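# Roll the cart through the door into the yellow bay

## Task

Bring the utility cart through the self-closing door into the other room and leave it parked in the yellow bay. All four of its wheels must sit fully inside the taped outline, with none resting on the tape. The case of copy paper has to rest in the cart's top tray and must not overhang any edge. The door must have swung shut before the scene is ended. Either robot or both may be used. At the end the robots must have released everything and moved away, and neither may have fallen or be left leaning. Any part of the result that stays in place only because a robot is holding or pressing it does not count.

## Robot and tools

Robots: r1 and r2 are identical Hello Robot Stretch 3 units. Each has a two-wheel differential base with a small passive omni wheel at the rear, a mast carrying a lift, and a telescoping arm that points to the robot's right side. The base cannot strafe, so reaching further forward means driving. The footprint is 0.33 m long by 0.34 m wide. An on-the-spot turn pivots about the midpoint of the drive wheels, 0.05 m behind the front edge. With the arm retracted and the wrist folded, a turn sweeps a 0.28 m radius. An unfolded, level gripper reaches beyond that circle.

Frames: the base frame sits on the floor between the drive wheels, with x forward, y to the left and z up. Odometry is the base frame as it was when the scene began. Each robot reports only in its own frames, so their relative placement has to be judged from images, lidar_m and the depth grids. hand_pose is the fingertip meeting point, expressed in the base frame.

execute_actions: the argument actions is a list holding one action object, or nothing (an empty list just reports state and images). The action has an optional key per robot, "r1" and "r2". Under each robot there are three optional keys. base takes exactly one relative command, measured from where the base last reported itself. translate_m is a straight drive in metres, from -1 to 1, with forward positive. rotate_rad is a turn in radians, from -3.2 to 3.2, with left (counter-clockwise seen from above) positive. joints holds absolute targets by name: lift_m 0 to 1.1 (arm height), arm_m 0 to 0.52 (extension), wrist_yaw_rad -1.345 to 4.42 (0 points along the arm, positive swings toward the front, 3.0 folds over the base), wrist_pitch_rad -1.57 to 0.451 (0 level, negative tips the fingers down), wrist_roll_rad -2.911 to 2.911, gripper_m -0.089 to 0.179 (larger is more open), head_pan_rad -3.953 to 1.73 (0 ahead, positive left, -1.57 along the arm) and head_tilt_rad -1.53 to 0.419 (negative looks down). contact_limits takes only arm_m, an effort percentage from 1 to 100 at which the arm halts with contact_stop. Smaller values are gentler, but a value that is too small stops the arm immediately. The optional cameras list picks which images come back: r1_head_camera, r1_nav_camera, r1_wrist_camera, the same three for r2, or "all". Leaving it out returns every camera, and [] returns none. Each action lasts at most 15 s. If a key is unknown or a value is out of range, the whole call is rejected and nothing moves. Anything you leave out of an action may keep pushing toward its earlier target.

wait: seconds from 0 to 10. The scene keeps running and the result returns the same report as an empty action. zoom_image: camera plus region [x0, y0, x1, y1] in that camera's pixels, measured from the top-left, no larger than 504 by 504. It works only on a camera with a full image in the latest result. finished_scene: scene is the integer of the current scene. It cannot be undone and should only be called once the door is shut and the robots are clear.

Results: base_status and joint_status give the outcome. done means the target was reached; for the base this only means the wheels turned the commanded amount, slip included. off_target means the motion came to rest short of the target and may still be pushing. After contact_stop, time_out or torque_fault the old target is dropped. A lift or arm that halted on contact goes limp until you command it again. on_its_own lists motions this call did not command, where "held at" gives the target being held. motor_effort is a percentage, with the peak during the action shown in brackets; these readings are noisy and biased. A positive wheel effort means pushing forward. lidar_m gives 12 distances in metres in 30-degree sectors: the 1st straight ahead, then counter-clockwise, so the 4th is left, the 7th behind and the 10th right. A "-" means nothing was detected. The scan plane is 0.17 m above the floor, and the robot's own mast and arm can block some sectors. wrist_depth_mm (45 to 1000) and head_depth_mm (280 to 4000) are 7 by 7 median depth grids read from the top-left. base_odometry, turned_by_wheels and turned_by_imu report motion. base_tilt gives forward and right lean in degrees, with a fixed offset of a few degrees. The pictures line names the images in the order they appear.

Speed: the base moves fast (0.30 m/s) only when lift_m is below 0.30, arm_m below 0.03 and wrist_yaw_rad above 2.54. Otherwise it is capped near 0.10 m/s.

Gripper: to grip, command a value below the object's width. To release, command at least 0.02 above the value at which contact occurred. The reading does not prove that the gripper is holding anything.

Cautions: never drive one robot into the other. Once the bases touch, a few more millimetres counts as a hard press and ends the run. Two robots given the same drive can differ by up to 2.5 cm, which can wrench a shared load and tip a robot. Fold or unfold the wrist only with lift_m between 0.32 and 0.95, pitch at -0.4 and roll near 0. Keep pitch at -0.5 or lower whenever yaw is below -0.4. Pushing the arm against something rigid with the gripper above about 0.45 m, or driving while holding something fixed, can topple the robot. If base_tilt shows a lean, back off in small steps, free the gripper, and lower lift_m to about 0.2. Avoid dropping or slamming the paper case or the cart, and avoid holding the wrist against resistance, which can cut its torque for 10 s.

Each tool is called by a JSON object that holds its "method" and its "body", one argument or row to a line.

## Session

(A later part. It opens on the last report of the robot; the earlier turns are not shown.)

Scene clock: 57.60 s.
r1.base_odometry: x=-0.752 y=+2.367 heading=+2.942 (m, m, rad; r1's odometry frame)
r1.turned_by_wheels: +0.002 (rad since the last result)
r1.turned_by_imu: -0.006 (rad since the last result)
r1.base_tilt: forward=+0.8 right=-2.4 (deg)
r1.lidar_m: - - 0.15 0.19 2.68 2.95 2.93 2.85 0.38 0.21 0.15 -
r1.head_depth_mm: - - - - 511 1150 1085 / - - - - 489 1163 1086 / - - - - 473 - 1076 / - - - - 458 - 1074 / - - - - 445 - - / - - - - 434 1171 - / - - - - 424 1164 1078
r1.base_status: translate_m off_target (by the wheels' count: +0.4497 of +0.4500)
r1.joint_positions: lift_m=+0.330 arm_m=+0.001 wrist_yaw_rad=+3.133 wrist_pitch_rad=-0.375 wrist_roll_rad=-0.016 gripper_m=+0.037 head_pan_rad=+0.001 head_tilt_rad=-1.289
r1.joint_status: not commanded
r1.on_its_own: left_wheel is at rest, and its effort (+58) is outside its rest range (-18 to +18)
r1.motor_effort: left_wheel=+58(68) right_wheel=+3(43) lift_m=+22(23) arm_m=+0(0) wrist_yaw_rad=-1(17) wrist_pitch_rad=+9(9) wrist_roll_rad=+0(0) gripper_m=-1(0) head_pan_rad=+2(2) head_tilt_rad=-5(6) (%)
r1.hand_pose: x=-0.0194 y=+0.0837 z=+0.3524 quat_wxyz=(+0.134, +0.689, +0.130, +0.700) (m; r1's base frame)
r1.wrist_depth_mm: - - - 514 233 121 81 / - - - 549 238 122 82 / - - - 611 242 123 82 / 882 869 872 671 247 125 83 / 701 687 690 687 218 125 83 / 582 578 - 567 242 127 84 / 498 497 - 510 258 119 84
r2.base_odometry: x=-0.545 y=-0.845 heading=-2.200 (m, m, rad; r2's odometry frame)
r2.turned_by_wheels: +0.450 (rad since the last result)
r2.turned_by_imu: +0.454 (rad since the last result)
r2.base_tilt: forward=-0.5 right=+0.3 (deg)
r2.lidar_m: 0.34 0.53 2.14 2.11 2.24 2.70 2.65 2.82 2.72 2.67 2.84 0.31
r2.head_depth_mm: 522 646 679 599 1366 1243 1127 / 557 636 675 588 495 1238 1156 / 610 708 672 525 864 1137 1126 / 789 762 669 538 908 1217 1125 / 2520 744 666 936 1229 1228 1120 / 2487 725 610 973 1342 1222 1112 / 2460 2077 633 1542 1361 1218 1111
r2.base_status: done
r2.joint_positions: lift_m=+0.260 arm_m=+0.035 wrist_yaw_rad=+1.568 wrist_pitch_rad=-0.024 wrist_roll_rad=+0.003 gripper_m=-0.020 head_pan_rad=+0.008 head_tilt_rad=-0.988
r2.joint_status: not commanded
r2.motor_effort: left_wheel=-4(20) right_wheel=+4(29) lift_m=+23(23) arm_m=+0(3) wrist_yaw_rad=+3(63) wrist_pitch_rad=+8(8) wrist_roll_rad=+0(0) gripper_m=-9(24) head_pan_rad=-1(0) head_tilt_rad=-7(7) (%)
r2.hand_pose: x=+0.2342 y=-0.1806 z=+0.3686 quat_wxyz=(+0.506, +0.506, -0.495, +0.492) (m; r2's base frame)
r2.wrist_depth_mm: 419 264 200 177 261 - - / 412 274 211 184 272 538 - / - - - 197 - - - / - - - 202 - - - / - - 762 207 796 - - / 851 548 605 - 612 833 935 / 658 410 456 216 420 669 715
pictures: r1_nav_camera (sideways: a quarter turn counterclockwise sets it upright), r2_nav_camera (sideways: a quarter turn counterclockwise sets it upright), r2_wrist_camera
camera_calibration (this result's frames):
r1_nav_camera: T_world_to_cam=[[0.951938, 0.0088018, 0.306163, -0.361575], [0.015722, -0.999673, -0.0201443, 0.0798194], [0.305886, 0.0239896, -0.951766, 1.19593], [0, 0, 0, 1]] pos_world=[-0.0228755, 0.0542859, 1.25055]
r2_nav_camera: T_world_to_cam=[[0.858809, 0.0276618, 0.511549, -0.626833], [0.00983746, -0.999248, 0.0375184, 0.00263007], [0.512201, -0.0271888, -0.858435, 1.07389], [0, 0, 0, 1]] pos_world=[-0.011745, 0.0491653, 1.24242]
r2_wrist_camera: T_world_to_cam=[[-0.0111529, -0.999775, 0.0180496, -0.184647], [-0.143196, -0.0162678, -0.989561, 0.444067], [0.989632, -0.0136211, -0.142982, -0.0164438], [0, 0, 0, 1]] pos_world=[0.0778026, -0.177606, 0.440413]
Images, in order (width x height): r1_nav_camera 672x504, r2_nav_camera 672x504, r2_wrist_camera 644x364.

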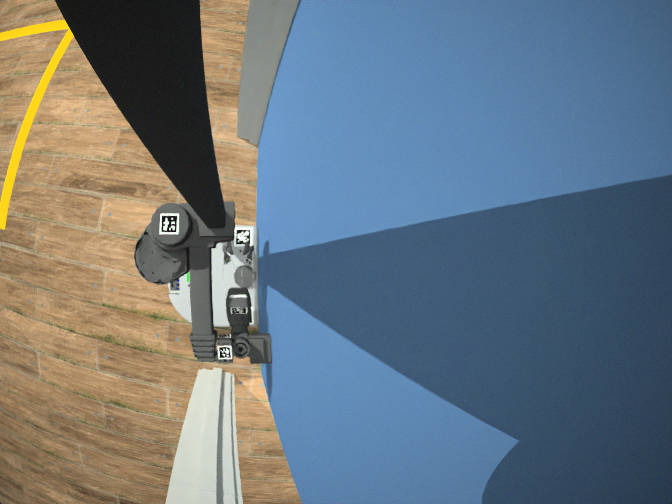

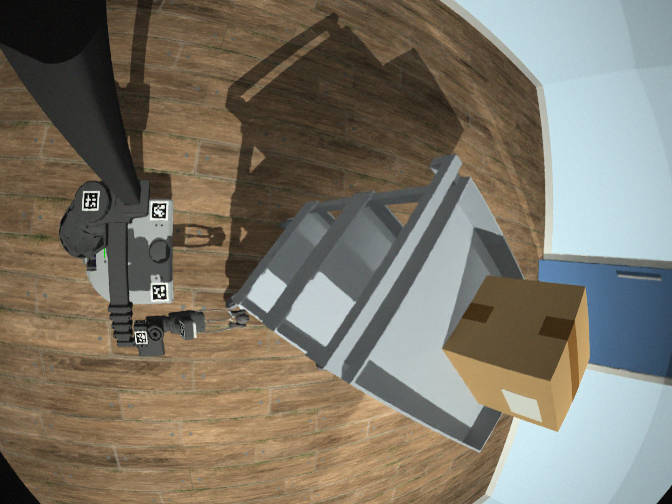

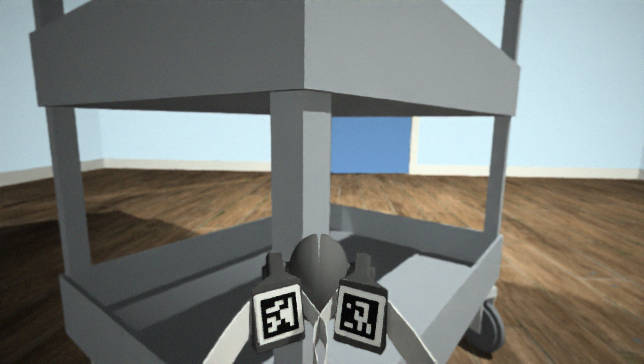

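{"method": "execute_actions", "body": {
  "actions": [
    {"r1":{"base":{"rotate_rad":0.3}},"r2":{"joints":{"gripper_m":0.1}}}
  ],
  "cameras": []
}}

{"method": "execute_actions", "body": {
  "actions": [
    {"r1":{"base":{"translate_m":0.15}},"r2":{"base":{"translate_m":0.1}}}
  ],
  "cameras": []
}}

{"method": "execute_actions", "body": {
  "actions": [
    {"r1":{"base":{"rotate_rad":0.3}},"r2":{"joints":{"gripper_m":0.0}}}
  ],
  "cameras": []
}}

{"method": "execute_actions", "body": {
  "actions": [
    {"r1":{"base":{"translate_m":0.15}},"r2":{"joints":{"arm_m":0.4}}}
  ],
  "cameras": ["r1_nav_camera","r2_nav_camera","r2_wrist_camera"]
}}

Scene clock: 71.27 s.
r1.base_odometry: x=-0.751 y=+2.367 heading=-3.042 (m, m, rad; r1's odometry frame)
r1.turned_by_wheels: +0.299 (rad since the last result)
r1.turned_by_imu: +0.168 (rad since the last result)
r1.base_tilt: forward=+0.9 right=-2.5 (deg)
r1.lidar_m: - - 0.15 0.52 2.95 2.91 2.92 2.57 0.37 0.19 0.15 -
r1.head_depth_mm: - - - - 397 1151 1069 / - - - - 439 1153 1084 / - - - - 453 - 1082 / - - - - 512 - 1081 / - - - - 600 - - / - - - - 693 1174 - / - - - - 726 1161 1081
r1.base_status: done
r1.joint_positions: lift_m=+0.330 arm_m=+0.001 wrist_yaw_rad=+3.061 wrist_pitch_rad=-0.375 wrist_roll_rad=-0.016 gripper_m=+0.037 head_pan_rad=+0.001 head_tilt_rad=-1.289
r1.joint_status: not commanded
r1.on_its_own: wrist_yaw_rad is held at +3.078, not at its first target +3.133, by its stall guard, which is not easing now; right_wheel is at rest, and its effort (+26) is outside its rest range (-18 to +18); wrist_yaw_rad is at rest, and its effort (+13) is outside its rest range (-12 to +12)
r1.motor_effort: left_wheel=+0(42) right_wheel=+26(38) lift_m=+22(22) arm_m=+0(0) wrist_yaw_rad=+13(30) wrist_pitch_rad=+8(9) wrist_roll_rad=+1(0) gripper_m=+0(0) head_pan_rad=+2(2) head_tilt_rad=-4(4) (%)
r1.hand_pose: x=-0.0028 y=+0.0830 z=+0.3524 quat_wxyz=(+0.159, +0.694, +0.105, +0.695) (m; r1's base frame)
r1.wrist_depth_mm: - - - - 402 168 106 / - - - - 392 167 106 / - - - - 387 167 106 / 879 864 855 811 385 167 106 / 707 696 - 680 321 166 106 / 583 572 - 566 353 165 105 / 493 493 - 513 377 152 105
r2.base_odometry: x=-0.545 y=-0.845 heading=-2.200 (m, m, rad; r2's odometry frame)
r2.turned_by_wheels: +0.000 (rad since the last result)
r2.turned_by_imu: +0.001 (rad since the last result)
r2.base_tilt: forward=-0.4 right=+0.2 (deg)
r2.lidar_m: 0.34 0.53 2.14 2.11 2.24 2.70 2.65 2.82 2.71 2.67 2.85 0.31
r2.head_depth_mm: 520 647 677 600 1360 1241 1124 / 556 636 675 587 496 1239 1154 / 611 707 672 526 865 1139 1122 / 789 762 669 538 908 1219 1123 / 2535 745 667 935 1221 1231 1120 / 2492 723 612 973 1343 1225 1109 / 2486 2069 632 1535 1357 1227 1110
r2.base_status: not commanded
r2.joint_positions: lift_m=+0.260 arm_m=+0.035 wrist_yaw_rad=+1.568 wrist_pitch_rad=-0.024 wrist_roll_rad=+0.003 gripper_m=+0.100 head_pan_rad=+0.008 head_tilt_rad=-0.988
r2.joint_status: all done
r2.motor_effort: left_wheel=-4(4) right_wheel=+4(4) lift_m=+23(24) arm_m=+0(0) wrist_yaw_rad=+3(2) wrist_pitch_rad=+8(8) wrist_roll_rad=+0(0) gripper_m=+0(93) head_pan_rad=+0(0) head_tilt_rad=-6(7) (%)
r2.hand_pose: x=+0.2342 y=-0.1806 z=+0.3686 quat_wxyz=(+0.506, +0.506, -0.495, +0.492) (m; r2's base frame)
r2.wrist_depth_mm: 419 264 200 177 260 - - / 413 274 212 184 269 533 - / - - - 196 - - - / - - - 202 - - - / - - 772 207 815 - - / 850 535 601 214 608 912 921 / 661 - 459 219 441 711 715
pictures: none
No camera images: the call's "cameras" was empty. Leave "cameras" out to get every camera's image.

Scene clock: 73.73 s.
r1.base_odometry: x=-0.900 y=+2.352 heading=-3.040 (m, m, rad; r1's odometry frame)
r1.turned_by_wheels: +0.002 (rad since the last result)
r1.turned_by_imu: -0.011 (rad since the last result)
r1.base_tilt: forward=+1.0 right=-2.5 (deg)
r1.lidar_m: - - 0.15 0.19 2.91 2.99 3.00 2.62 0.42 0.21 0.15 -
r1.head_depth_mm: - - - - 550 1156 1022 / - - - - 522 1156 1085 / - - - - 498 - 1080 / - - - - 477 - 1074 / - - - - 459 - - / - - - - 444 1172 - / - - - - 430 1164 1080
r1.base_status: translate_m off_target (by the wheels' count: +0.1497 of +0.1500)
r1.joint_positions: lift_m=+0.330 arm_m=+0.001 wrist_yaw_rad=+3.078 wrist_pitch_rad=-0.375 wrist_roll_rad=-0.016 gripper_m=+0.037 head_pan_rad=+0.001 head_tilt_rad=-1.290
r1.joint_status: not commanded
r1.on_its_own: wrist_yaw_rad is held at +3.078, not at its first target +3.133, by its stall guard, which is not easing now; left_wheel is at rest, and its effort (+63) is outside its rest range (-18 to +18)
r1.motor_effort: left_wheel=+63(72) right_wheel=+1(44) lift_m=+22(22) arm_m=+0(1) wrist_yaw_rad=+0(14) wrist_pitch_rad=+9(9) wrist_roll_rad=+0(0) gripper_m=-1(2) head_pan_rad=+2(2) head_tilt_rad=-3(4) (%)
r1.hand_pose: x=-0.0067 y=+0.0833 z=+0.3524 quat_wxyz=(+0.153, +0.693, +0.111, +0.696) (m; r1's base frame)
r1.wrist_depth_mm: - - - 493 179 101 70 / - - - 530 184 103 71 / - - - 580 190 104 72 / 871 885 - 636 195 106 73 / 710 699 - 649 177 108 73 / 579 583 - 563 199 110 74 / 498 493 - 501 215 104 75
r2.base_odometry: x=-0.604 y=-0.926 heading=-2.200 (m, m, rad; r2's odometry frame)
r2.turned_by_wheels: +0.000 (rad since the last result)
r2.turned_by_imu: +0.000 (rad since the last result)
r2.base_tilt: forward=-0.3 right=+0.2 (deg)
r2.lidar_m: 0.25 0.39 2.14 2.10 2.24 2.80 2.75 2.93 2.73 2.68 0.23 0.23
r2.head_depth_mm: 448 498 636 589 521 464 1130 / 478 547 635 587 507 424 1153 / 525 608 659 585 468 794 1106 / 2465 720 669 581 504 1122 1127 / 2519 2072 666 541 860 1210 1122 / 2514 2085 637 540 1300 1222 1112 / 2488 2064 595 1445 1356 1224 1104
r2.base_status: done
r2.joint_positions: lift_m=+0.260 arm_m=+0.035 wrist_yaw_rad=+1.568 wrist_pitch_rad=-0.024 wrist_roll_rad=+0.003 gripper_m=+0.100 head_pan_rad=+0.008 head_tilt_rad=-0.988
r2.joint_status: not commanded
r2.motor_effort: left_wheel=-4(7) right_wheel=+3(9) lift_m=+23(23) arm_m=+0(0) wrist_yaw_rad=+2(3) wrist_pitch_rad=+8(8) wrist_roll_rad=+0(0) gripper_m=-1(0) head_pan_rad=+0(0) head_tilt_rad=-6(6) (%)
r2.hand_pose: x=+0.2342 y=-0.1806 z=+0.3686 quat_wxyz=(+0.506, +0.506, -0.495, +0.492) (m; r2's base frame)
r2.wrist_depth_mm: 152 111 84 81 120 228 - / 182 138 93 91 145 246 - / - - 99 95 - - - / - - 101 98 - - - / - - 103 101 752 - - / 649 503 103 104 603 608 949 / 421 - 108 107 458 702 702
pictures: none
No camera images: the call's "cameras" was empty. Leave "cameras" out to get every camera's image.

Scene clock: 75.23 s.
r1.base_odometry: x=-0.900 y=+2.352 heading=-2.741 (m, m, rad; r1's odometry frame)
r1.turned_by_wheels: +0.299 (rad since the last result)
r1.turned_by_imu: +0.255 (rad since the last result)
r1.base_tilt: forward=+0.9 right=-2.4 (deg)
r1.lidar_m: - - 0.15 0.53 3.06 2.99 3.13 0.41 0.42 0.19 0.15 -
r1.head_depth_mm: - - - - 391 1148 1095 / - - - - 417 1164 1086 / - - - - 479 - 1079 / - - - - 524 - 1079 / - - - - 590 - - / - - - - 781 1171 - / - - - - 1193 1162 1076
r1.base_status: rotate_rad off_target (by the wheels' count: +0.2990 of +0.3000)
r1.joint_positions: lift_m=+0.330 arm_m=+0.001 wrist_yaw_rad=+3.042 wrist_pitch_rad=-0.375 wrist_roll_rad=-0.016 gripper_m=+0.037 head_pan_rad=+0.001 head_tilt_rad=-1.290
r1.joint_status: not commanded
r1.on_its_own: wrist_yaw_rad is held at +3.078, not at its first target +3.133, by its stall guard, which is still easing; right_wheel is at rest, and its effort (+32) is outside its rest range (-18 to +18)
r1.motor_effort: left_wheel=-4(47) right_wheel=+32(39) lift_m=+21(22) arm_m=+0(1) wrist_yaw_rad=+27(28) wrist_pitch_rad=+9(9) wrist_roll_rad=+1(0) gripper_m=-1(0) head_pan_rad=+1(2) head_tilt_rad=-4(3) (%)
r1.hand_pose: x=+0.0016 y=+0.0826 z=+0.3524 quat_wxyz=(+0.166, +0.695, +0.099, +0.693) (m; r1's base frame)
r1.wrist_depth_mm: - - - - 463 185 115 / - - - - 460 184 115 / - - - - 454 182 114 / 862 878 866 854 442 181 113 / 708 708 - 675 358 180 113 / 578 578 - 574 389 178 112 / 492 493 - 514 422 162 111
r2.base_odometry: x=-0.604 y=-0.926 heading=-2.200 (m, m, rad; r2's odometry frame)
r2.turned_by_wheels: +0.000 (rad since the last result)
r2.turned_by_imu: +0.000 (rad since the last result)
r2.base_tilt: forward=-0.3 right=+0.1 (deg)
r2.lidar_m: 0.26 0.39 2.13 2.10 2.24 2.80 2.75 2.92 2.72 2.68 0.24 0.23
r2.head_depth_mm: 449 500 637 589 520 443 1126 / 480 549 633 587 498 487 1154 / 526 609 659 585 474 800 1118 / 2488 721 669 582 510 1116 1125 / 2518 2079 664 545 868 1207 1120 / 2499 2064 637 535 1301 1224 1116 / 2486 2060 601 1454 1354 1224 1107
r2.base_status: not commanded
r2.joint_positions: lift_m=+0.260 arm_m=+0.035 wrist_yaw_rad=+1.589 wrist_pitch_rad=-0.024 wrist_roll_rad=+0.003 gripper_m=+0.001 head_pan_rad=+0.008 head_tilt_rad=-0.988
r2.joint_status: all done
r2.on_its_own: wrist_yaw_rad is at rest, and its effort (-21) is outside its rest range (-12 to +12)
r2.motor_effort: left_wheel=-2(4) right_wheel=+3(3) lift_m=+23(23) arm_m=+1(0) wrist_yaw_rad=-21(25) wrist_pitch_rad=+8(8) wrist_roll_rad=-1(0) gripper_m=-24(98) head_pan_rad=+0(0) head_tilt_rad=-6(7) (%)
r2.hand_pose: x=+0.2342 y=-0.1754 z=+0.3686 quat_wxyz=(+0.501, +0.511, -0.490, +0.498) (m; r2's base frame)
r2.wrist_depth_mm: 175 124 93 78 102 188 - / 195 144 134 89 129 224 - / - - - 91 - - - / - - - 94 - - - / - - - 96 759 - - / 431 511 - 99 659 600 931 / 403 451 417 101 422 489 706
pictures: none
No camera images: the call's "cameras" was empty. Leave "cameras" out to get every camera's image.

Scene clock: 79.13 s.
r1.base_odometry: x=-1.038 y=+2.293 heading=-2.739 (m, m, rad; r1's odometry frame)
r1.turned_by_wheels: +0.002 (rad since the last result)
r1.turned_by_imu: -0.074 (rad since the last result)
r1.base_tilt: forward=+0.9 right=-2.4 (deg)
r1.lidar_m: - - 0.15 0.19 3.21 3.06 3.17 0.48 0.51 0.21 0.15 -
r1.head_depth_mm: - - - - 573 1157 1094 / - - - - 540 1163 1084 / - - - - 511 - 1079 / - - - - 487 - 1078 / - - - - 466 - - / - - - - 449 1172 - / - - - - 434 1160 1079
r1.base_status: translate_m off_target (by the wheels' count: +0.1497 of +0.1500)
r1.joint_positions: lift_m=+0.330 arm_m=+0.001 wrist_yaw_rad=+3.026 wrist_pitch_rad=-0.375 wrist_roll_rad=-0.016 gripper_m=+0.037 head_pan_rad=+0.002 head_tilt_rad=-1.290
r1.joint_status: not commanded
r1.on_its_own: wrist_yaw_rad is held at +3.026, not at its first target +3.133, by its stall guard, which is not easing now; left_wheel is at rest, and its effort (+63) is outside its rest range (-18 to +18)
r1.motor_effort: left_wheel=+63(63) right_wheel=+2(41) lift_m=+22(22) arm_m=+0(1) wrist_yaw_rad=+0(27) wrist_pitch_rad=+9(9) wrist_roll_rad=+0(1) gripper_m=-2(0) head_pan_rad=+1(1) head_tilt_rad=-4(4) (%)
r1.hand_pose: x=+0.0053 y=+0.0822 z=+0.3524 quat_wxyz=(+0.171, +0.695, +0.093, +0.692) (m; r1's base frame)
r1.wrist_depth_mm: - - - 421 143 85 61 / - - - 465 148 87 62 / - - - 536 153 89 63 / 869 884 850 605 158 91 64 / 706 694 - 629 147 93 65 / 584 571 - 543 166 95 66 / 498 497 - 504 181 91 67
r2.base_odometry: x=-0.604 y=-0.926 heading=-2.200 (m, m, rad; r2's odometry frame)
r2.turned_by_wheels: +0.000 (rad since the last result)
r2.turned_by_imu: +0.001 (rad since the last result)
r2.base_tilt: forward=-0.3 right=+0.1 (deg)
r2.lidar_m: 0.46 2.74 2.14 2.09 2.24 2.80 2.75 2.94 2.72 2.68 0.31 0.25
r2.head_depth_mm: 557 543 636 589 476 805 1127 / 2581 791 650 576 463 1004 1124 / 2483 2055 1083 977 884 1031 1122 / 2512 2098 1781 1557 1378 1230 1125 / 2521 2084 1781 1547 1369 1229 1121 / 2499 2078 1770 1544 1366 1220 1112 / 2478 2063 1766 1533 1361 1217 1109
r2.base_status: not commanded
r2.joint_positions: lift_m=+0.260 arm_m=+0.399 wrist_yaw_rad=+1.597 wrist_pitch_rad=-0.022 wrist_roll_rad=+0.003 gripper_m=+0.004 head_pan_rad=+0.008 head_tilt_rad=-0.988
r2.joint_status: all done
r2.on_its_own: wrist_yaw_rad is at rest, and its effort (-31) is outside its rest range (-12 to +12)
r2.motor_effort: left_wheel=+6(7) right_wheel=-9(12) lift_m=+23(23) arm_m=+5(4) wrist_yaw_rad=-31(30) wrist_pitch_rad=+8(8) wrist_roll_rad=+0(0) gripper_m=-12(25) head_pan_rad=-1(1) head_tilt_rad=-7(6) (%)
r2.hand_pose: x=+0.2342 y=-0.5379 z=+0.3692 quat_wxyz=(+0.499, +0.513, -0.488, +0.500) (m; r2's base frame)
r2.wrist_depth_mm: 110 108 105 103 - - - / 162 138 135 111 - - - / - - - 114 - - - / - - - 117 - - - / - 743 757 119 - - - / 534 602 621 123 919 931 923 / 454 460 432 127 672 705 703
pictures: r1_nav_camera (sideways: a quarter turn counterclockwise sets it upright), r2_nav_camera (sideways: a quarter turn counterclockwise sets it upright), r2_wrist_camera
camera_calibration (this result's frames):
r1_nav_camera: T_world_to_cam=[[0.952161, 0.00940309, 0.305453, -0.360651], [0.016338, -0.999663, -0.0201554, 0.07983], [0.30516, 0.0241817, -0.951994, 1.19623], [0, 0, 0, 1]] pos_world=[-0.022948, 0.0542676, 1.25057]
r2_nav_camera: T_world_to_cam=[[0.858852, 0.0276622, 0.511477, -0.62674], [0.00984063, -0.999247, 0.0375183, 0.00263023], [0.51213, -0.0271894, -0.858478, 1.07395], [0, 0, 0, 1]] pos_world=[-0.01175, 0.0491652, 1.24242]
r2_wrist_camera: T_world_to_cam=[[0.0173467, -0.999687, 0.0180249, -0.548424], [-0.140322, -0.0202833, -0.989898, 0.436141], [0.989954, 0.0146421, -0.14063, -0.00695363], [0, 0, 0, 1]] pos_world=[0.0775974, -0.539305, 0.440642]
Images, in order (width x height): r1_nav_camera 672x504, r2_nav_camera 672x504, r2_wrist_camera 644x364.

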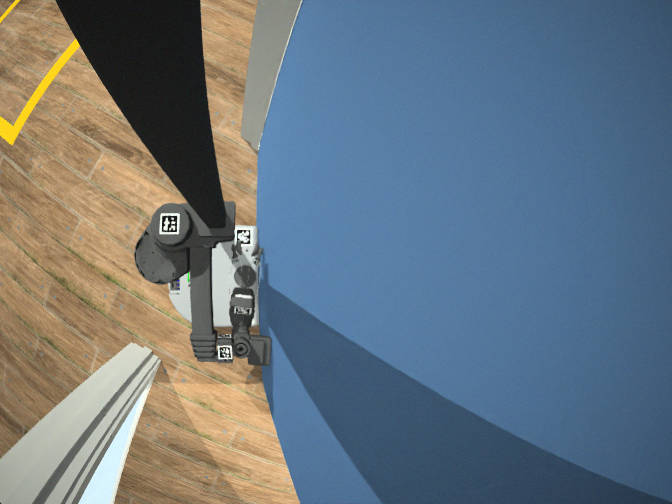

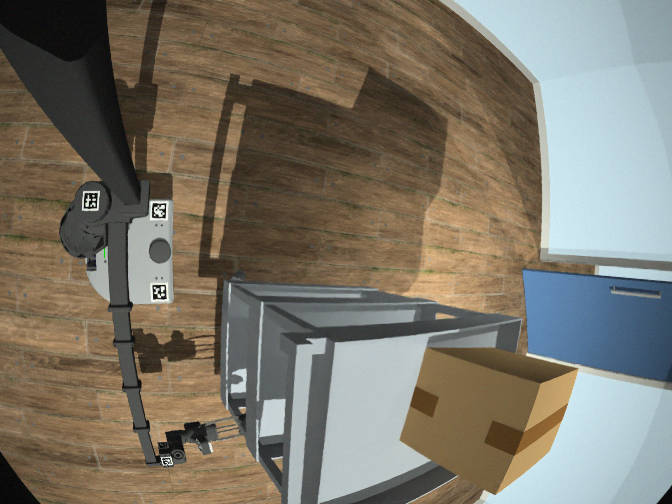

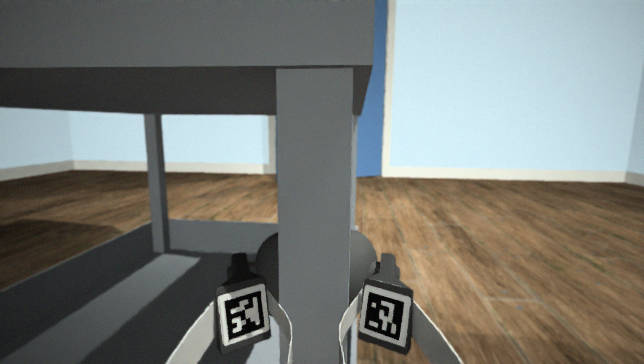

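{"method": "execute_actions", "body": {
  "actions": [
    {"r1":{"base":{"rotate_rad":0.35}},"r2":{"joints":{"arm_m":0.48,"gripper_m":0.02}}}
  ],
  "cameras": []
}}

{"method": "execute_actions", "body": {
  "actions": [
    {"r1":{"base":{"translate_m":0.15}},"r2":{"base":{"translate_m":0.2}}}
  ],
  "cameras": []
}}

{"method": "execute_actions", "body": {
  "actions": [
    {"r1":{"base":{"rotate_rad":0.35}}}
  ],
  "cameras": []
}}

{"method": "execute_actions", "body": {
  "actions": [
    {"r1":{"base":{"translate_m":0.15}},"r2":{"base":{"translate_m":0.2}}}
  ],
  "cameras": []
}}

{"method": "execute_actions", "body": {
  "actions": [
    {"r1":{"base":{"rotate_rad":0.35}}}
  ],
  "cameras": []
}}

{"method": "execute_actions", "body": {
  "actions": [
    {"r1":{"base":{"translate_m":0.15}}}
  ],
  "cameras": ["r1_nav_camera","r2_nav_camera"]
}}

Scene clock: 86.67 s.
r1.base_odometry: x=-1.038 y=+2.293 heading=-2.390 (m, m, rad; r1's odometry frame)
r1.turned_by_wheels: +0.349 (rad since the last result)
r1.turned_by_imu: +0.311 (rad since the last result)
r1.base_tilt: forward=+0.8 right=-2.6 (deg)
r1.lidar_m: - 0.15 0.17 2.79 3.05 3.07 0.52 0.48 2.37 0.19 0.15 -
r1.head_depth_mm: - - - - 380 1140 1094 / - - - - 419 1155 1088 / - - - - 468 - 1077 / - - - - 529 - 1079 / - - - - 649 - - / - - - - 1019 1170 - / - - - 341 1202 1163 1080
r1.base_status: rotate_rad off_target (by the wheels' count: +0.3492 of +0.3500)
r1.joint_positions: lift_m=+0.330 arm_m=+0.001 wrist_yaw_rad=+2.959 wrist_pitch_rad=-0.375 wrist_roll_rad=-0.016 gripper_m=+0.037 head_pan_rad=+0.001 head_tilt_rad=-1.290
r1.joint_status: not commanded
r1.on_its_own: wrist_yaw_rad is held at +2.976, not at its first target +3.133, by its stall guard, which is not easing now; right_wheel is at rest, and its effort (+26) is outside its rest range (-18 to +18); wrist_yaw_rad is at rest, and its effort (+13) is outside its rest range (-12 to +12)
r1.motor_effort: left_wheel=-2(46) right_wheel=+26(43) lift_m=+21(21) arm_m=+0(0) wrist_yaw_rad=+13(25) wrist_pitch_rad=+9(9) wrist_roll_rad=+0(0) gripper_m=+0(1) head_pan_rad=+1(2) head_tilt_rad=-3(4) (%)
r1.hand_pose: x=+0.0205 y=+0.0799 z=+0.3524 quat_wxyz=(+0.194, +0.698, +0.070, +0.685) (m; r1's base frame)
r1.wrist_depth_mm: - - - - 347 157 100 / - - - - 349 156 100 / - - - - 352 156 101 / 890 - 872 822 348 157 100 / 706 695 715 693 296 157 100 / 579 585 - 569 324 156 100 / 498 490 - 503 348 144 100
r2.base_odometry: x=-0.604 y=-0.926 heading=-2.200 (m, m, rad; r2's odometry frame)
r2.turned_by_wheels: +0.000 (rad since the last result)
r2.turned_by_imu: +0.000 (rad since the last result)
r2.base_tilt: forward=-0.4 right=+0.3 (deg)
r2.lidar_m: 0.61 2.75 2.14 2.10 2.24 2.80 2.75 2.94 2.73 2.67 0.25 0.24
r2.head_depth_mm: 675 630 630 579 487 539 1132 / 2578 775 676 929 857 788 1128 / 2450 2044 1674 1262 1257 1142 1120 / 2473 2104 1785 1558 1371 1229 1125 / 2523 2079 1775 1540 1374 1230 1126 / 2509 2071 1769 1546 1366 1221 1110 / 2491 2064 1758 1534 1359 1223 1106
r2.base_status: not commanded
r2.joint_positions: lift_m=+0.260 arm_m=+0.480 wrist_yaw_rad=+1.651 wrist_pitch_rad=-0.021 wrist_roll_rad=+0.003 gripper_m=+0.020 head_pan_rad=+0.008 head_tilt_rad=-0.988
r2.joint_status: all done
r2.on_its_own: wrist_yaw_rad is held at +1.656, not at your +1.570, by its stall guard, which is not easing now
r2.motor_effort: left_wheel=+4(13) right_wheel=-8(19) lift_m=+23(24) arm_m=+3(2) wrist_yaw_rad=+7(45) wrist_pitch_rad=+7(7) wrist_roll_rad=+0(1) gripper_m=-5(65) head_pan_rad=+0(0) head_tilt_rad=-6(7) (%)
r2.hand_pose: x=+0.2335 y=-0.6042 z=+0.3695 quat_wxyz=(+0.485, +0.525, -0.475, +0.514) (m; r2's base frame)
r2.wrist_depth_mm: 104 104 103 101 - - - / 160 137 135 110 - - - / - - - 113 - - - / - - - 116 - - - / - 743 739 118 - - - / 538 598 609 121 934 932 940 / 459 456 438 125 670 713 706
pictures: none
No camera images: the call's "cameras" was empty. Leave "cameras" out to get every camera's image.

Scene clock: 89.70 s.
r1.base_odometry: x=-1.147 y=+2.191 heading=-2.388 (m, m, rad; r1's odometry frame)
r1.turned_by_wheels: +0.002 (rad since the last result)
r1.turned_by_imu: -0.067 (rad since the last result)
r1.base_tilt: forward=+0.8 right=-2.4 (deg)
r1.lidar_m: - - 0.15 0.19 3.16 3.15 0.64 0.59 2.45 0.28 0.15 -
r1.head_depth_mm: - - - - 650 1163 1091 / - - - - 558 1161 1082 / - - - - 488 - 1080 / - - - - 439 - 1078 / - - - - 549 - - / - - - - 481 1178 - / - - - - 429 1165 1081
r1.base_status: translate_m off_target (by the wheels' count: +0.1497 of +0.1500)
r1.joint_positions: lift_m=+0.330 arm_m=+0.001 wrist_yaw_rad=+2.988 wrist_pitch_rad=-0.377 wrist_roll_rad=-0.016 gripper_m=+0.037 head_pan_rad=+0.001 head_tilt_rad=-1.290
r1.joint_status: not commanded
r1.on_its_own: wrist_yaw_rad is held at +2.976, not at its first target +3.133, by its stall guard, which is not easing now; left_wheel is at rest, and its effort (+62) is outside its rest range (-18 to +18)
r1.motor_effort: left_wheel=+62(72) right_wheel=+0(51) lift_m=+21(22) arm_m=+0(0) wrist_yaw_rad=-9(13) wrist_pitch_rad=+10(10) wrist_roll_rad=+0(0) gripper_m=+2(4) head_pan_rad=+2(2) head_tilt_rad=-4(4) (%)
r1.hand_pose: x=+0.0138 y=+0.0807 z=+0.3518 quat_wxyz=(+0.185, +0.697, +0.081, +0.688) (m; r1's base frame)
r1.wrist_depth_mm: - - - 285 128 82 60 / - - - 316 133 84 61 / - - - 347 139 87 63 / 879 849 854 395 146 89 64 / 703 693 - 475 138 92 65 / 578 573 - 532 144 95 67 / 492 492 - 441 174 92 68
r2.base_odometry: x=-0.722 y=-1.088 heading=-2.200 (m, m, rad; r2's odometry frame)
r2.turned_by_wheels: -0.001 (rad since the last result)
r2.turned_by_imu: -0.001 (rad since the last result)
r2.base_tilt: forward=-0.6 right=+0.2 (deg)
r2.lidar_m: 0.41 2.73 2.12 2.08 2.22 3.01 2.94 3.16 2.74 2.69 0.20 0.24
r2.head_depth_mm: 437 447 482 566 505 468 1081 / 556 583 617 563 829 778 1004 / 2305 738 658 958 894 1092 1102 / 2526 2053 1705 1455 1331 1233 1122 / 2519 2093 1779 1545 1363 1224 1115 / 2520 2085 1773 1540 1359 1226 1110 / 2518 2063 1760 1532 1361 1223 1108
r2.base_status: done
r2.joint_positions: lift_m=+0.260 arm_m=+0.480 wrist_yaw_rad=+1.637 wrist_pitch_rad=-0.022 wrist_roll_rad=+0.003 gripper_m=+0.020 head_pan_rad=+0.008 head_tilt_rad=-0.988
r2.joint_status: not commanded
r2.on_its_own: wrist_yaw_rad is held at +1.656, not at your +1.570, by its stall guard, which is not easing now; wrist_yaw_rad is at rest, and its effort (+21) is outside its rest range (-12 to +12)
r2.motor_effort: left_wheel=-12(21) right_wheel=+13(37) lift_m=+23(23) arm_m=+2(3) wrist_yaw_rad=+21(25) wrist_pitch_rad=+7(8) wrist_roll_rad=+0(1) gripper_m=-9(9) head_pan_rad=+0(0) head_tilt_rad=-7(7) (%)
r2.hand_pose: x=+0.2337 y=-0.6078 z=+0.3692 quat_wxyz=(+0.488, +0.522, -0.478, +0.510) (m; r2's base frame)
r2.wrist_depth_mm: 84 87 91 96 - - - / 186 141 138 104 - - - / - - - 108 - - - / - - - 110 - - - / 646 680 710 113 - - - / 600 588 605 116 - 937 949 / 454 456 435 119 674 705 709
pictures: none
No camera images: the call's "cameras" was empty. Leave "cameras" out to get every camera's image.

Scene clock: 91.20 s.
r1.base_odometry: x=-1.147 y=+2.191 heading=-2.039 (m, m, rad; r1's odometry frame)
r1.turned_by_wheels: +0.349 (rad since the last result)
r1.turned_by_imu: +0.284 (rad since the last result)
r1.base_tilt: forward=+0.9 right=-2.5 (deg)
r1.lidar_m: - - 0.15 3.19 3.16 3.24 0.58 0.88 2.52 0.19 0.15 -
r1.head_depth_mm: - - - - 380 1150 1095 / - - - - 421 1156 1086 / - - - - 457 - 1082 / - - - - 531 - 1077 / - - - - 579 - - / - - - - 780 1173 - / - - - - 1136 1161 1080
r1.base_status: rotate_rad off_target (by the wheels' count: +0.3489 of +0.3500)
r1.joint_positions: lift_m=+0.330 arm_m=+0.001 wrist_yaw_rad=+2.963 wrist_pitch_rad=-0.377 wrist_roll_rad=-0.015 gripper_m=+0.037 head_pan_rad=+0.001 head_tilt_rad=-1.290
r1.joint_status: not commanded
r1.on_its_own: wrist_yaw_rad is held at +2.976, not at its first target +3.133, by its stall guard, which is not easing now; right_wheel is at rest, and its effort (+36) is outside its rest range (-18 to +18)
r1.motor_effort: left_wheel=-3(49) right_wheel=+36(46) lift_m=+21(22) arm_m=+0(0) wrist_yaw_rad=+10(12) wrist_pitch_rad=+10(10) wrist_roll_rad=+0(0) gripper_m=+0(4) head_pan_rad=+1(1) head_tilt_rad=-3(4) (%)
r1.hand_pose: x=+0.0196 y=+0.0799 z=+0.3520 quat_wxyz=(+0.194, +0.698, +0.072, +0.686) (m; r1's base frame)
r1.wrist_depth_mm: - - - - 290 139 91 / - - - - 293 139 91 / - - - - 297 140 92 / 878 - 862 828 298 141 92 / 704 691 715 676 258 141 92 / 584 573 - 574 283 142 92 / 497 499 - 505 304 133 92
r2.base_odometry: x=-0.722 y=-1.088 heading=-2.200 (m, m, rad; r2's odometry frame)
r2.turned_by_wheels: +0.000 (rad since the last result)
r2.turned_by_imu: +0.000 (rad since the last result)
r2.base_tilt: forward=-0.3 right=+0.1 (deg)
r2.lidar_m: 0.41 2.73 2.11 2.08 2.22 3.00 2.95 3.15 2.74 2.69 0.20 0.24
r2.head_depth_mm: 438 447 482 566 506 468 1087 / 555 583 617 563 829 778 1004 / 2346 738 658 960 896 1093 1104 / 2547 2052 1694 1475 1326 1233 1123 / 2523 2092 1773 1545 1368 1220 1123 / 2523 2079 1770 1543 1357 1220 1111 / 2496 2060 1759 1536 1360 1220 1110
r2.base_status: not commanded
r2.joint_positions: lift_m=+0.260 arm_m=+0.480 wrist_yaw_rad=+1.637 wrist_pitch_rad=-0.022 wrist_roll_rad=+0.003 gripper_m=+0.020 head_pan_rad=+0.008 head_tilt_rad=-0.988
r2.joint_status: not commanded
r2.on_its_own: wrist_yaw_rad is held at +1.656, not at your +1.570, by its stall guard, which is not easing now; wrist_yaw_rad is at rest, and its effort (+21) is outside its rest range (-12 to +12)
r2.motor_effort: left_wheel=-13(12) right_wheel=+13(13) lift_m=+23(23) arm_m=+1(1) wrist_yaw_rad=+21(22) wrist_pitch_rad=+7(8) wrist_roll_rad=+0(0) gripper_m=-9(9) head_pan_rad=+0(0) head_tilt_rad=-6(6) (%)
r2.hand_pose: x=+0.2337 y=-0.6078 z=+0.3692 quat_wxyz=(+0.488, +0.522, -0.478, +0.510) (m; r2's base frame)
r2.wrist_depth_mm: 84 87 91 96 - - - / 186 141 138 104 - - - / - - - 107 - - - / - - - 110 - - - / 650 686 709 113 - - - / 598 603 604 116 - 928 926 / 454 458 438 119 668 709 701
pictures: none
No camera images: the call's "cameras" was empty. Leave "cameras" out to get every camera's image.

Scene clock: 94.33 s.
r1.base_odometry: x=-1.215 y=+2.058 heading=-2.037 (m, m, rad; r1's odometry frame)
r1.turned_by_wheels: +0.002 (rad since the last result)
r1.turned_by_imu: +0.020 (rad since the last result)
r1.base_tilt: forward=+0.9 right=-2.4 (deg)
r1.lidar_m: - - 0.15 0.19 3.25 3.35 0.72 1.23 2.66 0.33 0.15 -
r1.head_depth_mm: - - - - 694 1159 1092 / - - - - 563 1158 1088 / - - - - 603 - 1075 / - - - - 507 - 1083 / - - - - 437 - - / - - - - 400 1173 - / - - - - 431 1161 1080
r1.base_status: translate_m off_target (by the wheels' count: +0.1497 of +0.1500)
r1.joint_positions: lift_m=+0.330 arm_m=+0.001 wrist_yaw_rad=+2.984 wrist_pitch_rad=-0.377 wrist_roll_rad=-0.015 gripper_m=+0.037 head_pan_rad=+0.001 head_tilt_rad=-1.290
r1.joint_status: not commanded
r1.on_its_own: wrist_yaw_rad is held at +2.976, not at its first target +3.133, by its stall guard, which is not easing now; left_wheel is at rest, and its effort (+58) is outside its rest range (-18 to +18)
r1.motor_effort: left_wheel=+58(76) right_wheel=+1(53) lift_m=+21(21) arm_m=+0(0) wrist_yaw_rad=-7(11) wrist_pitch_rad=+10(11) wrist_roll_rad=+0(0) gripper_m=+1(5) head_pan_rad=+1(1) head_tilt_rad=-3(4) (%)
r1.hand_pose: x=+0.0146 y=+0.0806 z=+0.3518 quat_wxyz=(+0.186, +0.697, +0.079, +0.688) (m; r1's base frame)
r1.wrist_depth_mm: - - - 268 129 84 63 / - - - 297 135 87 64 / - - - 330 142 90 66 / 895 854 864 368 148 93 67 / 714 694 - 423 141 95 69 / 585 573 - 494 146 99 70 / 494 495 - 465 179 96 72
r2.base_odometry: x=-0.840 y=-1.249 heading=-2.201 (m, m, rad; r2's odometry frame)
r2.turned_by_wheels: +0.000 (rad since the last result)
r2.turned_by_imu: +0.000 (rad since the last result)
r2.base_tilt: forward=-0.4 right=+0.2 (deg)
r2.lidar_m: 0.27 2.70 2.10 2.06 2.20 3.20 3.15 3.37 2.77 0.19 0.19 0.19
r2.head_depth_mm: 408 337 338 386 506 455 689 / 406 364 406 463 502 745 726 / 417 443 511 563 536 790 1080 / 2384 1987 641 575 875 1181 1124 / 2446 2103 640 937 1324 1226 1117 / 2468 2067 1781 1536 1363 1226 1112 / 2485 2066 1753 1535 1360 1218 1109
r2.base_status: done
r2.joint_positions: lift_m=+0.260 arm_m=+0.480 wrist_yaw_rad=+1.650 wrist_pitch_rad=-0.022 wrist_roll_rad=+0.003 gripper_m=+0.020 head_pan_rad=+0.008 head_tilt_rad=-0.988
r2.joint_status: not commanded
r2.on_its_own: wrist_yaw_rad is held at +1.656, not at your +1.570, by its stall guard, which is not easing now
r2.motor_effort: left_wheel=-10(18) right_wheel=+11(30) lift_m=+23(23) arm_m=+1(2) wrist_yaw_rad=+6(20) wrist_pitch_rad=+8(8) wrist_roll_rad=+0(0) gripper_m=-8(9) head_pan_rad=+0(0) head_tilt_rad=-7(6) (%)
r2.hand_pose: x=+0.2335 y=-0.6046 z=+0.3692 quat_wxyz=(+0.485, +0.525, -0.474, +0.513) (m; r2's base frame)
r2.wrist_depth_mm: - 76 83 93 - - - / 187 141 137 102 - - - / - - - 107 - - - / - - - 109 - - - / - - - 112 - - - / 560 595 591 114 - 927 935 / 453 455 635 117 655 704 699
pictures: none
No camera images: the call's "cameras" was empty. Leave "cameras" out to get every camera's image.

Scene clock: 95.87 s.
r1.base_odometry: x=-1.215 y=+2.058 heading=-1.688 (m, m, rad; r1's odometry frame)
r1.turned_by_wheels: +0.349 (rad since the last result)
r1.turned_by_imu: +0.277 (rad since the last result)
r1.base_tilt: forward=+0.9 right=-2.4 (deg)
r1.lidar_m: - - 0.15 3.21 3.22 0.72 0.71 2.56 2.97 0.19 0.15 -
r1.head_depth_mm: - - - - 385 1150 1095 / - - - - 394 1154 1087 / - - - - 464 - 1077 / - - - - 537 - 1081 / - - - - 569 - - / - - - - 706 1175 - / - - - - 1183 1163 1082
r1.base_status: rotate_rad off_target (by the wheels' count: +0.3490 of +0.3500)
r1.joint_positions: lift_m=+0.330 arm_m=+0.001 wrist_yaw_rad=+2.970 wrist_pitch_rad=-0.377 wrist_roll_rad=-0.015 gripper_m=+0.037 head_pan_rad=+0.002 head_tilt_rad=-1.291
r1.joint_status: not commanded
r1.on_its_own: wrist_yaw_rad is held at +2.976, not at its first target +3.133, by its stall guard, which is not easing now; right_wheel is at rest, and its effort (+35) is outside its rest range (-18 to +18)
r1.motor_effort: left_wheel=-3(46) right_wheel=+35(39) lift_m=+21(22) arm_m=+0(0) wrist_yaw_rad=+3(14) wrist_pitch_rad=+10(10) wrist_roll_rad=+0(0) gripper_m=+0(3) head_pan_rad=+1(1) head_tilt_rad=-3(4) (%)
r1.hand_pose: x=+0.0178 y=+0.0802 z=+0.3520 quat_wxyz=(+0.191, +0.698, +0.074, +0.686) (m; r1's base frame)
r1.wrist_depth_mm: - - - - 277 135 89 / - - - - 283 136 89 / - - - - 285 137 90 / 880 - 874 852 288 138 90 / 717 700 719 688 249 138 90 / 577 575 - 568 274 139 91 / 499 490 - 501 298 129 91
r2.base_odometry: x=-0.840 y=-1.249 heading=-2.201 (m, m, rad; r2's odometry frame)
r2.turned_by_wheels: +0.000 (rad since the last result)
r2.turned_by_imu: +0.000 (rad since the last result)
r2.base_tilt: forward=-0.4 right=+0.2 (deg)
r2.lidar_m: 0.27 2.71 2.09 2.06 2.21 3.21 3.16 3.35 2.75 0.19 0.19 0.19
r2.head_depth_mm: 407 338 338 386 505 455 691 / 406 363 406 463 502 744 725 / 417 443 510 563 537 788 1079 / 2405 2003 641 574 874 1178 1123 / 2453 2101 639 936 1322 1230 1118 / 2472 2078 1767 1538 1351 1223 1115 / 2494 2065 1753 1532 1362 1216 1106
r2.base_status: not commanded
r2.joint_positions: lift_m=+0.260 arm_m=+0.480 wrist_yaw_rad=+1.650 wrist_pitch_rad=-0.022 wrist_roll_rad=+0.003 gripper_m=+0.020 head_pan_rad=+0.008 head_tilt_rad=-0.988
r2.joint_status: not commanded
r2.on_its_own: wrist_yaw_rad is held at +1.656, not at your +1.570, by its stall guard, which is not easing now
r2.motor_effort: left_wheel=-10(9) right_wheel=+10(11) lift_m=+23(23) arm_m=+2(1) wrist_yaw_rad=+6(7) wrist_pitch_rad=+7(7) wrist_roll_rad=+0(1) gripper_m=-8(8) head_pan_rad=+0(1) head_tilt_rad=-7(6) (%)
r2.hand_pose: x=+0.2335 y=-0.6046 z=+0.3692 quat_wxyz=(+0.485, +0.525, -0.474, +0.513) (m; r2's base frame)
r2.wrist_depth_mm: - 76 83 93 - - - / 186 141 138 102 - - - / - - - 106 - - - / - - - 109 - - - / - - - 112 - - - / 563 605 590 114 - 947 920 / 456 458 641 118 654 705 709
pictures: none
No camera images: the call's "cameras" was empty. Leave "cameras" out to get every camera's image.

Scene clock: 98.47 s.
r1.base_odometry: x=-1.232 y=+1.909 heading=-1.687 (m, m, rad; r1's odometry frame)
r1.turned_by_wheels: +0.002 (rad since the last result)
r1.turned_by_imu: +0.087 (rad since the last result)
r1.base_tilt: forward=+0.9 right=-2.5 (deg)
r1.lidar_m: - - 0.15 0.19 3.27 0.85 0.84 2.70 3.31 0.22 0.15 -
r1.head_depth_mm: - - - - 674 1159 1093 / - - - - 608 1161 1086 / - - - - 556 - 1075 / - - - - 513 - 1079 / - - - - 479 - - / - - - - 449 1167 - / - - - - 424 1164 1079
r1.base_status: translate_m off_target (by the wheels' count: +0.1497 of +0.1500)
r1.joint_positions: lift_m=+0.330 arm_m=+0.001 wrist_yaw_rad=+2.992 wrist_pitch_rad=-0.378 wrist_roll_rad=-0.015 gripper_m=+0.037 head_pan_rad=+0.001 head_tilt_rad=-1.290
r1.joint_status: not commanded
r1.on_its_own: wrist_yaw_rad is held at +2.976, not at its first target +3.133, by its stall guard, which is not easing now; left_wheel is at rest, and its effort (+49) is outside its rest range (-18 to +18)
r1.motor_effort: left_wheel=+49(67) right_wheel=+0(51) lift_m=+22(22) arm_m=+0(0) wrist_yaw_rad=-12(13) wrist_pitch_rad=+10(11) wrist_roll_rad=+0(0) gripper_m=+2(4) head_pan_rad=+1(2) head_tilt_rad=-4(4) (%)
r1.hand_pose: x=+0.0129 y=+0.0809 z=+0.3518 quat_wxyz=(+0.184, +0.697, +0.082, +0.688) (m; r1's base frame)
r1.wrist_depth_mm: - - - 312 125 78 57 / - - - 347 131 81 58 / - - - 388 136 82 59 / 882 881 856 443 143 85 60 / 700 698 - 650 134 87 61 / 582 575 - 546 133 89 62 / 492 500 - 483 168 87 64
r2.base_odometry: x=-0.840 y=-1.249 heading=-2.201 (m, m, rad; r2's odometry frame)
r2.turned_by_wheels: +0.000 (rad since the last result)
r2.turned_by_imu: +0.000 (rad since the last result)
r2.base_tilt: forward=-0.3 right=+0.2 (deg)
r2.lidar_m: 0.27 2.71 2.10 2.07 2.20 3.22 3.14 3.38 2.75 0.19 0.19 0.19
r2.head_depth_mm: 408 338 338 386 506 455 689 / 406 363 406 463 502 745 726 / 417 444 511 563 535 789 1080 / 2399 2006 640 574 879 1182 1127 / 2461 2082 641 941 1326 1225 1119 / 2475 2094 1777 1540 1366 1224 1108 / 2501 2063 1761 1532 1356 1220 1107
r2.base_status: not commanded
r2.joint_positions: lift_m=+0.260 arm_m=+0.480 wrist_yaw_rad=+1.650 wrist_pitch_rad=-0.022 wrist_roll_rad=+0.003 gripper_m=+0.020 head_pan_rad=+0.008 head_tilt_rad=-0.988
r2.joint_status: not commanded
r2.on_its_own: wrist_yaw_rad is held at +1.656, not at your +1.570, by its stall guard, which is not easing now
r2.motor_effort: left_wheel=-10(10) right_wheel=+10(11) lift_m=+23(23) arm_m=+1(1) wrist_yaw_rad=+6(7) wrist_pitch_rad=+7(8) wrist_roll_rad=+0(1) gripper_m=-8(7) head_pan_rad=+1(0) head_tilt_rad=-7(6) (%)
r2.hand_pose: x=+0.2335 y=-0.6046 z=+0.3692 quat_wxyz=(+0.485, +0.525, -0.474, +0.513) (m; r2's base frame)
r2.wrist_depth_mm: - 76 83 93 - - - / 186 141 137 102 - - - / - - - 106 - - - / - - - 109 - - - / - - - 112 - - - / 568 605 591 114 - 944 937 / 455 461 639 118 657 704 713
pictures: r1_nav_camera (sideways: a quarter turn counterclockwise sets it upright), r2_nav_camera (sideways: a quarter turn counterclockwise sets it upright)
camera_calibration (this result's frames):
r1_nav_camera: T_world_to_cam=[[0.952044, 0.00927889, 0.305822, -0.361131], [0.0162156, -0.999665, -0.0201496, 0.0798233], [0.305532, 0.0241424, -0.951876, 1.19607], [0, 0, 0, 1]] pos_world=[-0.0229211, 0.0542714, 1.25056]
r2_nav_camera: T_world_to_cam=[[0.858907, 0.027663, 0.511384, -0.626619], [0.0098451, -0.999247, 0.0375181, 0.00263042], [0.512037, -0.02719, -0.858533, 1.07402], [0, 0, 0, 1]] pos_world=[-0.0117564, 0.0491652, 1.24243]
Images, in order (width x height): r1_nav_camera 672x504, r2_nav_camera 672x504.

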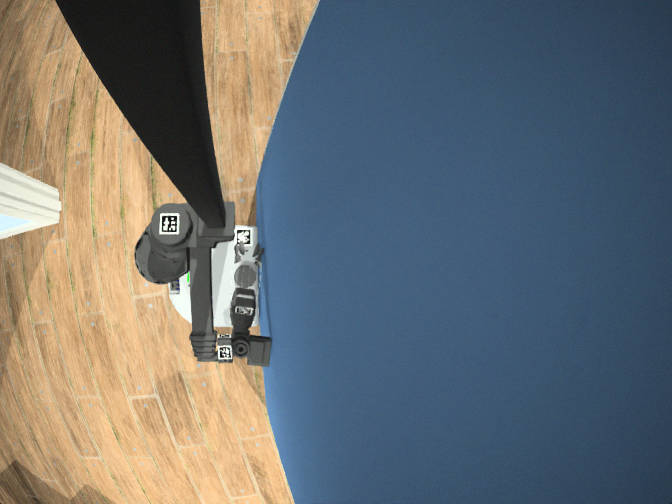

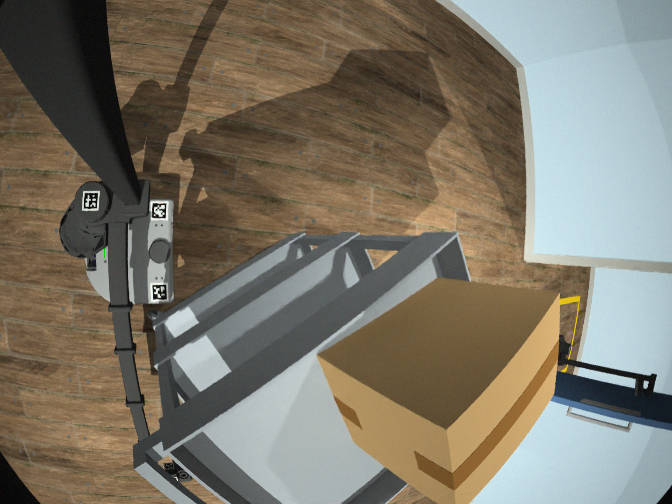

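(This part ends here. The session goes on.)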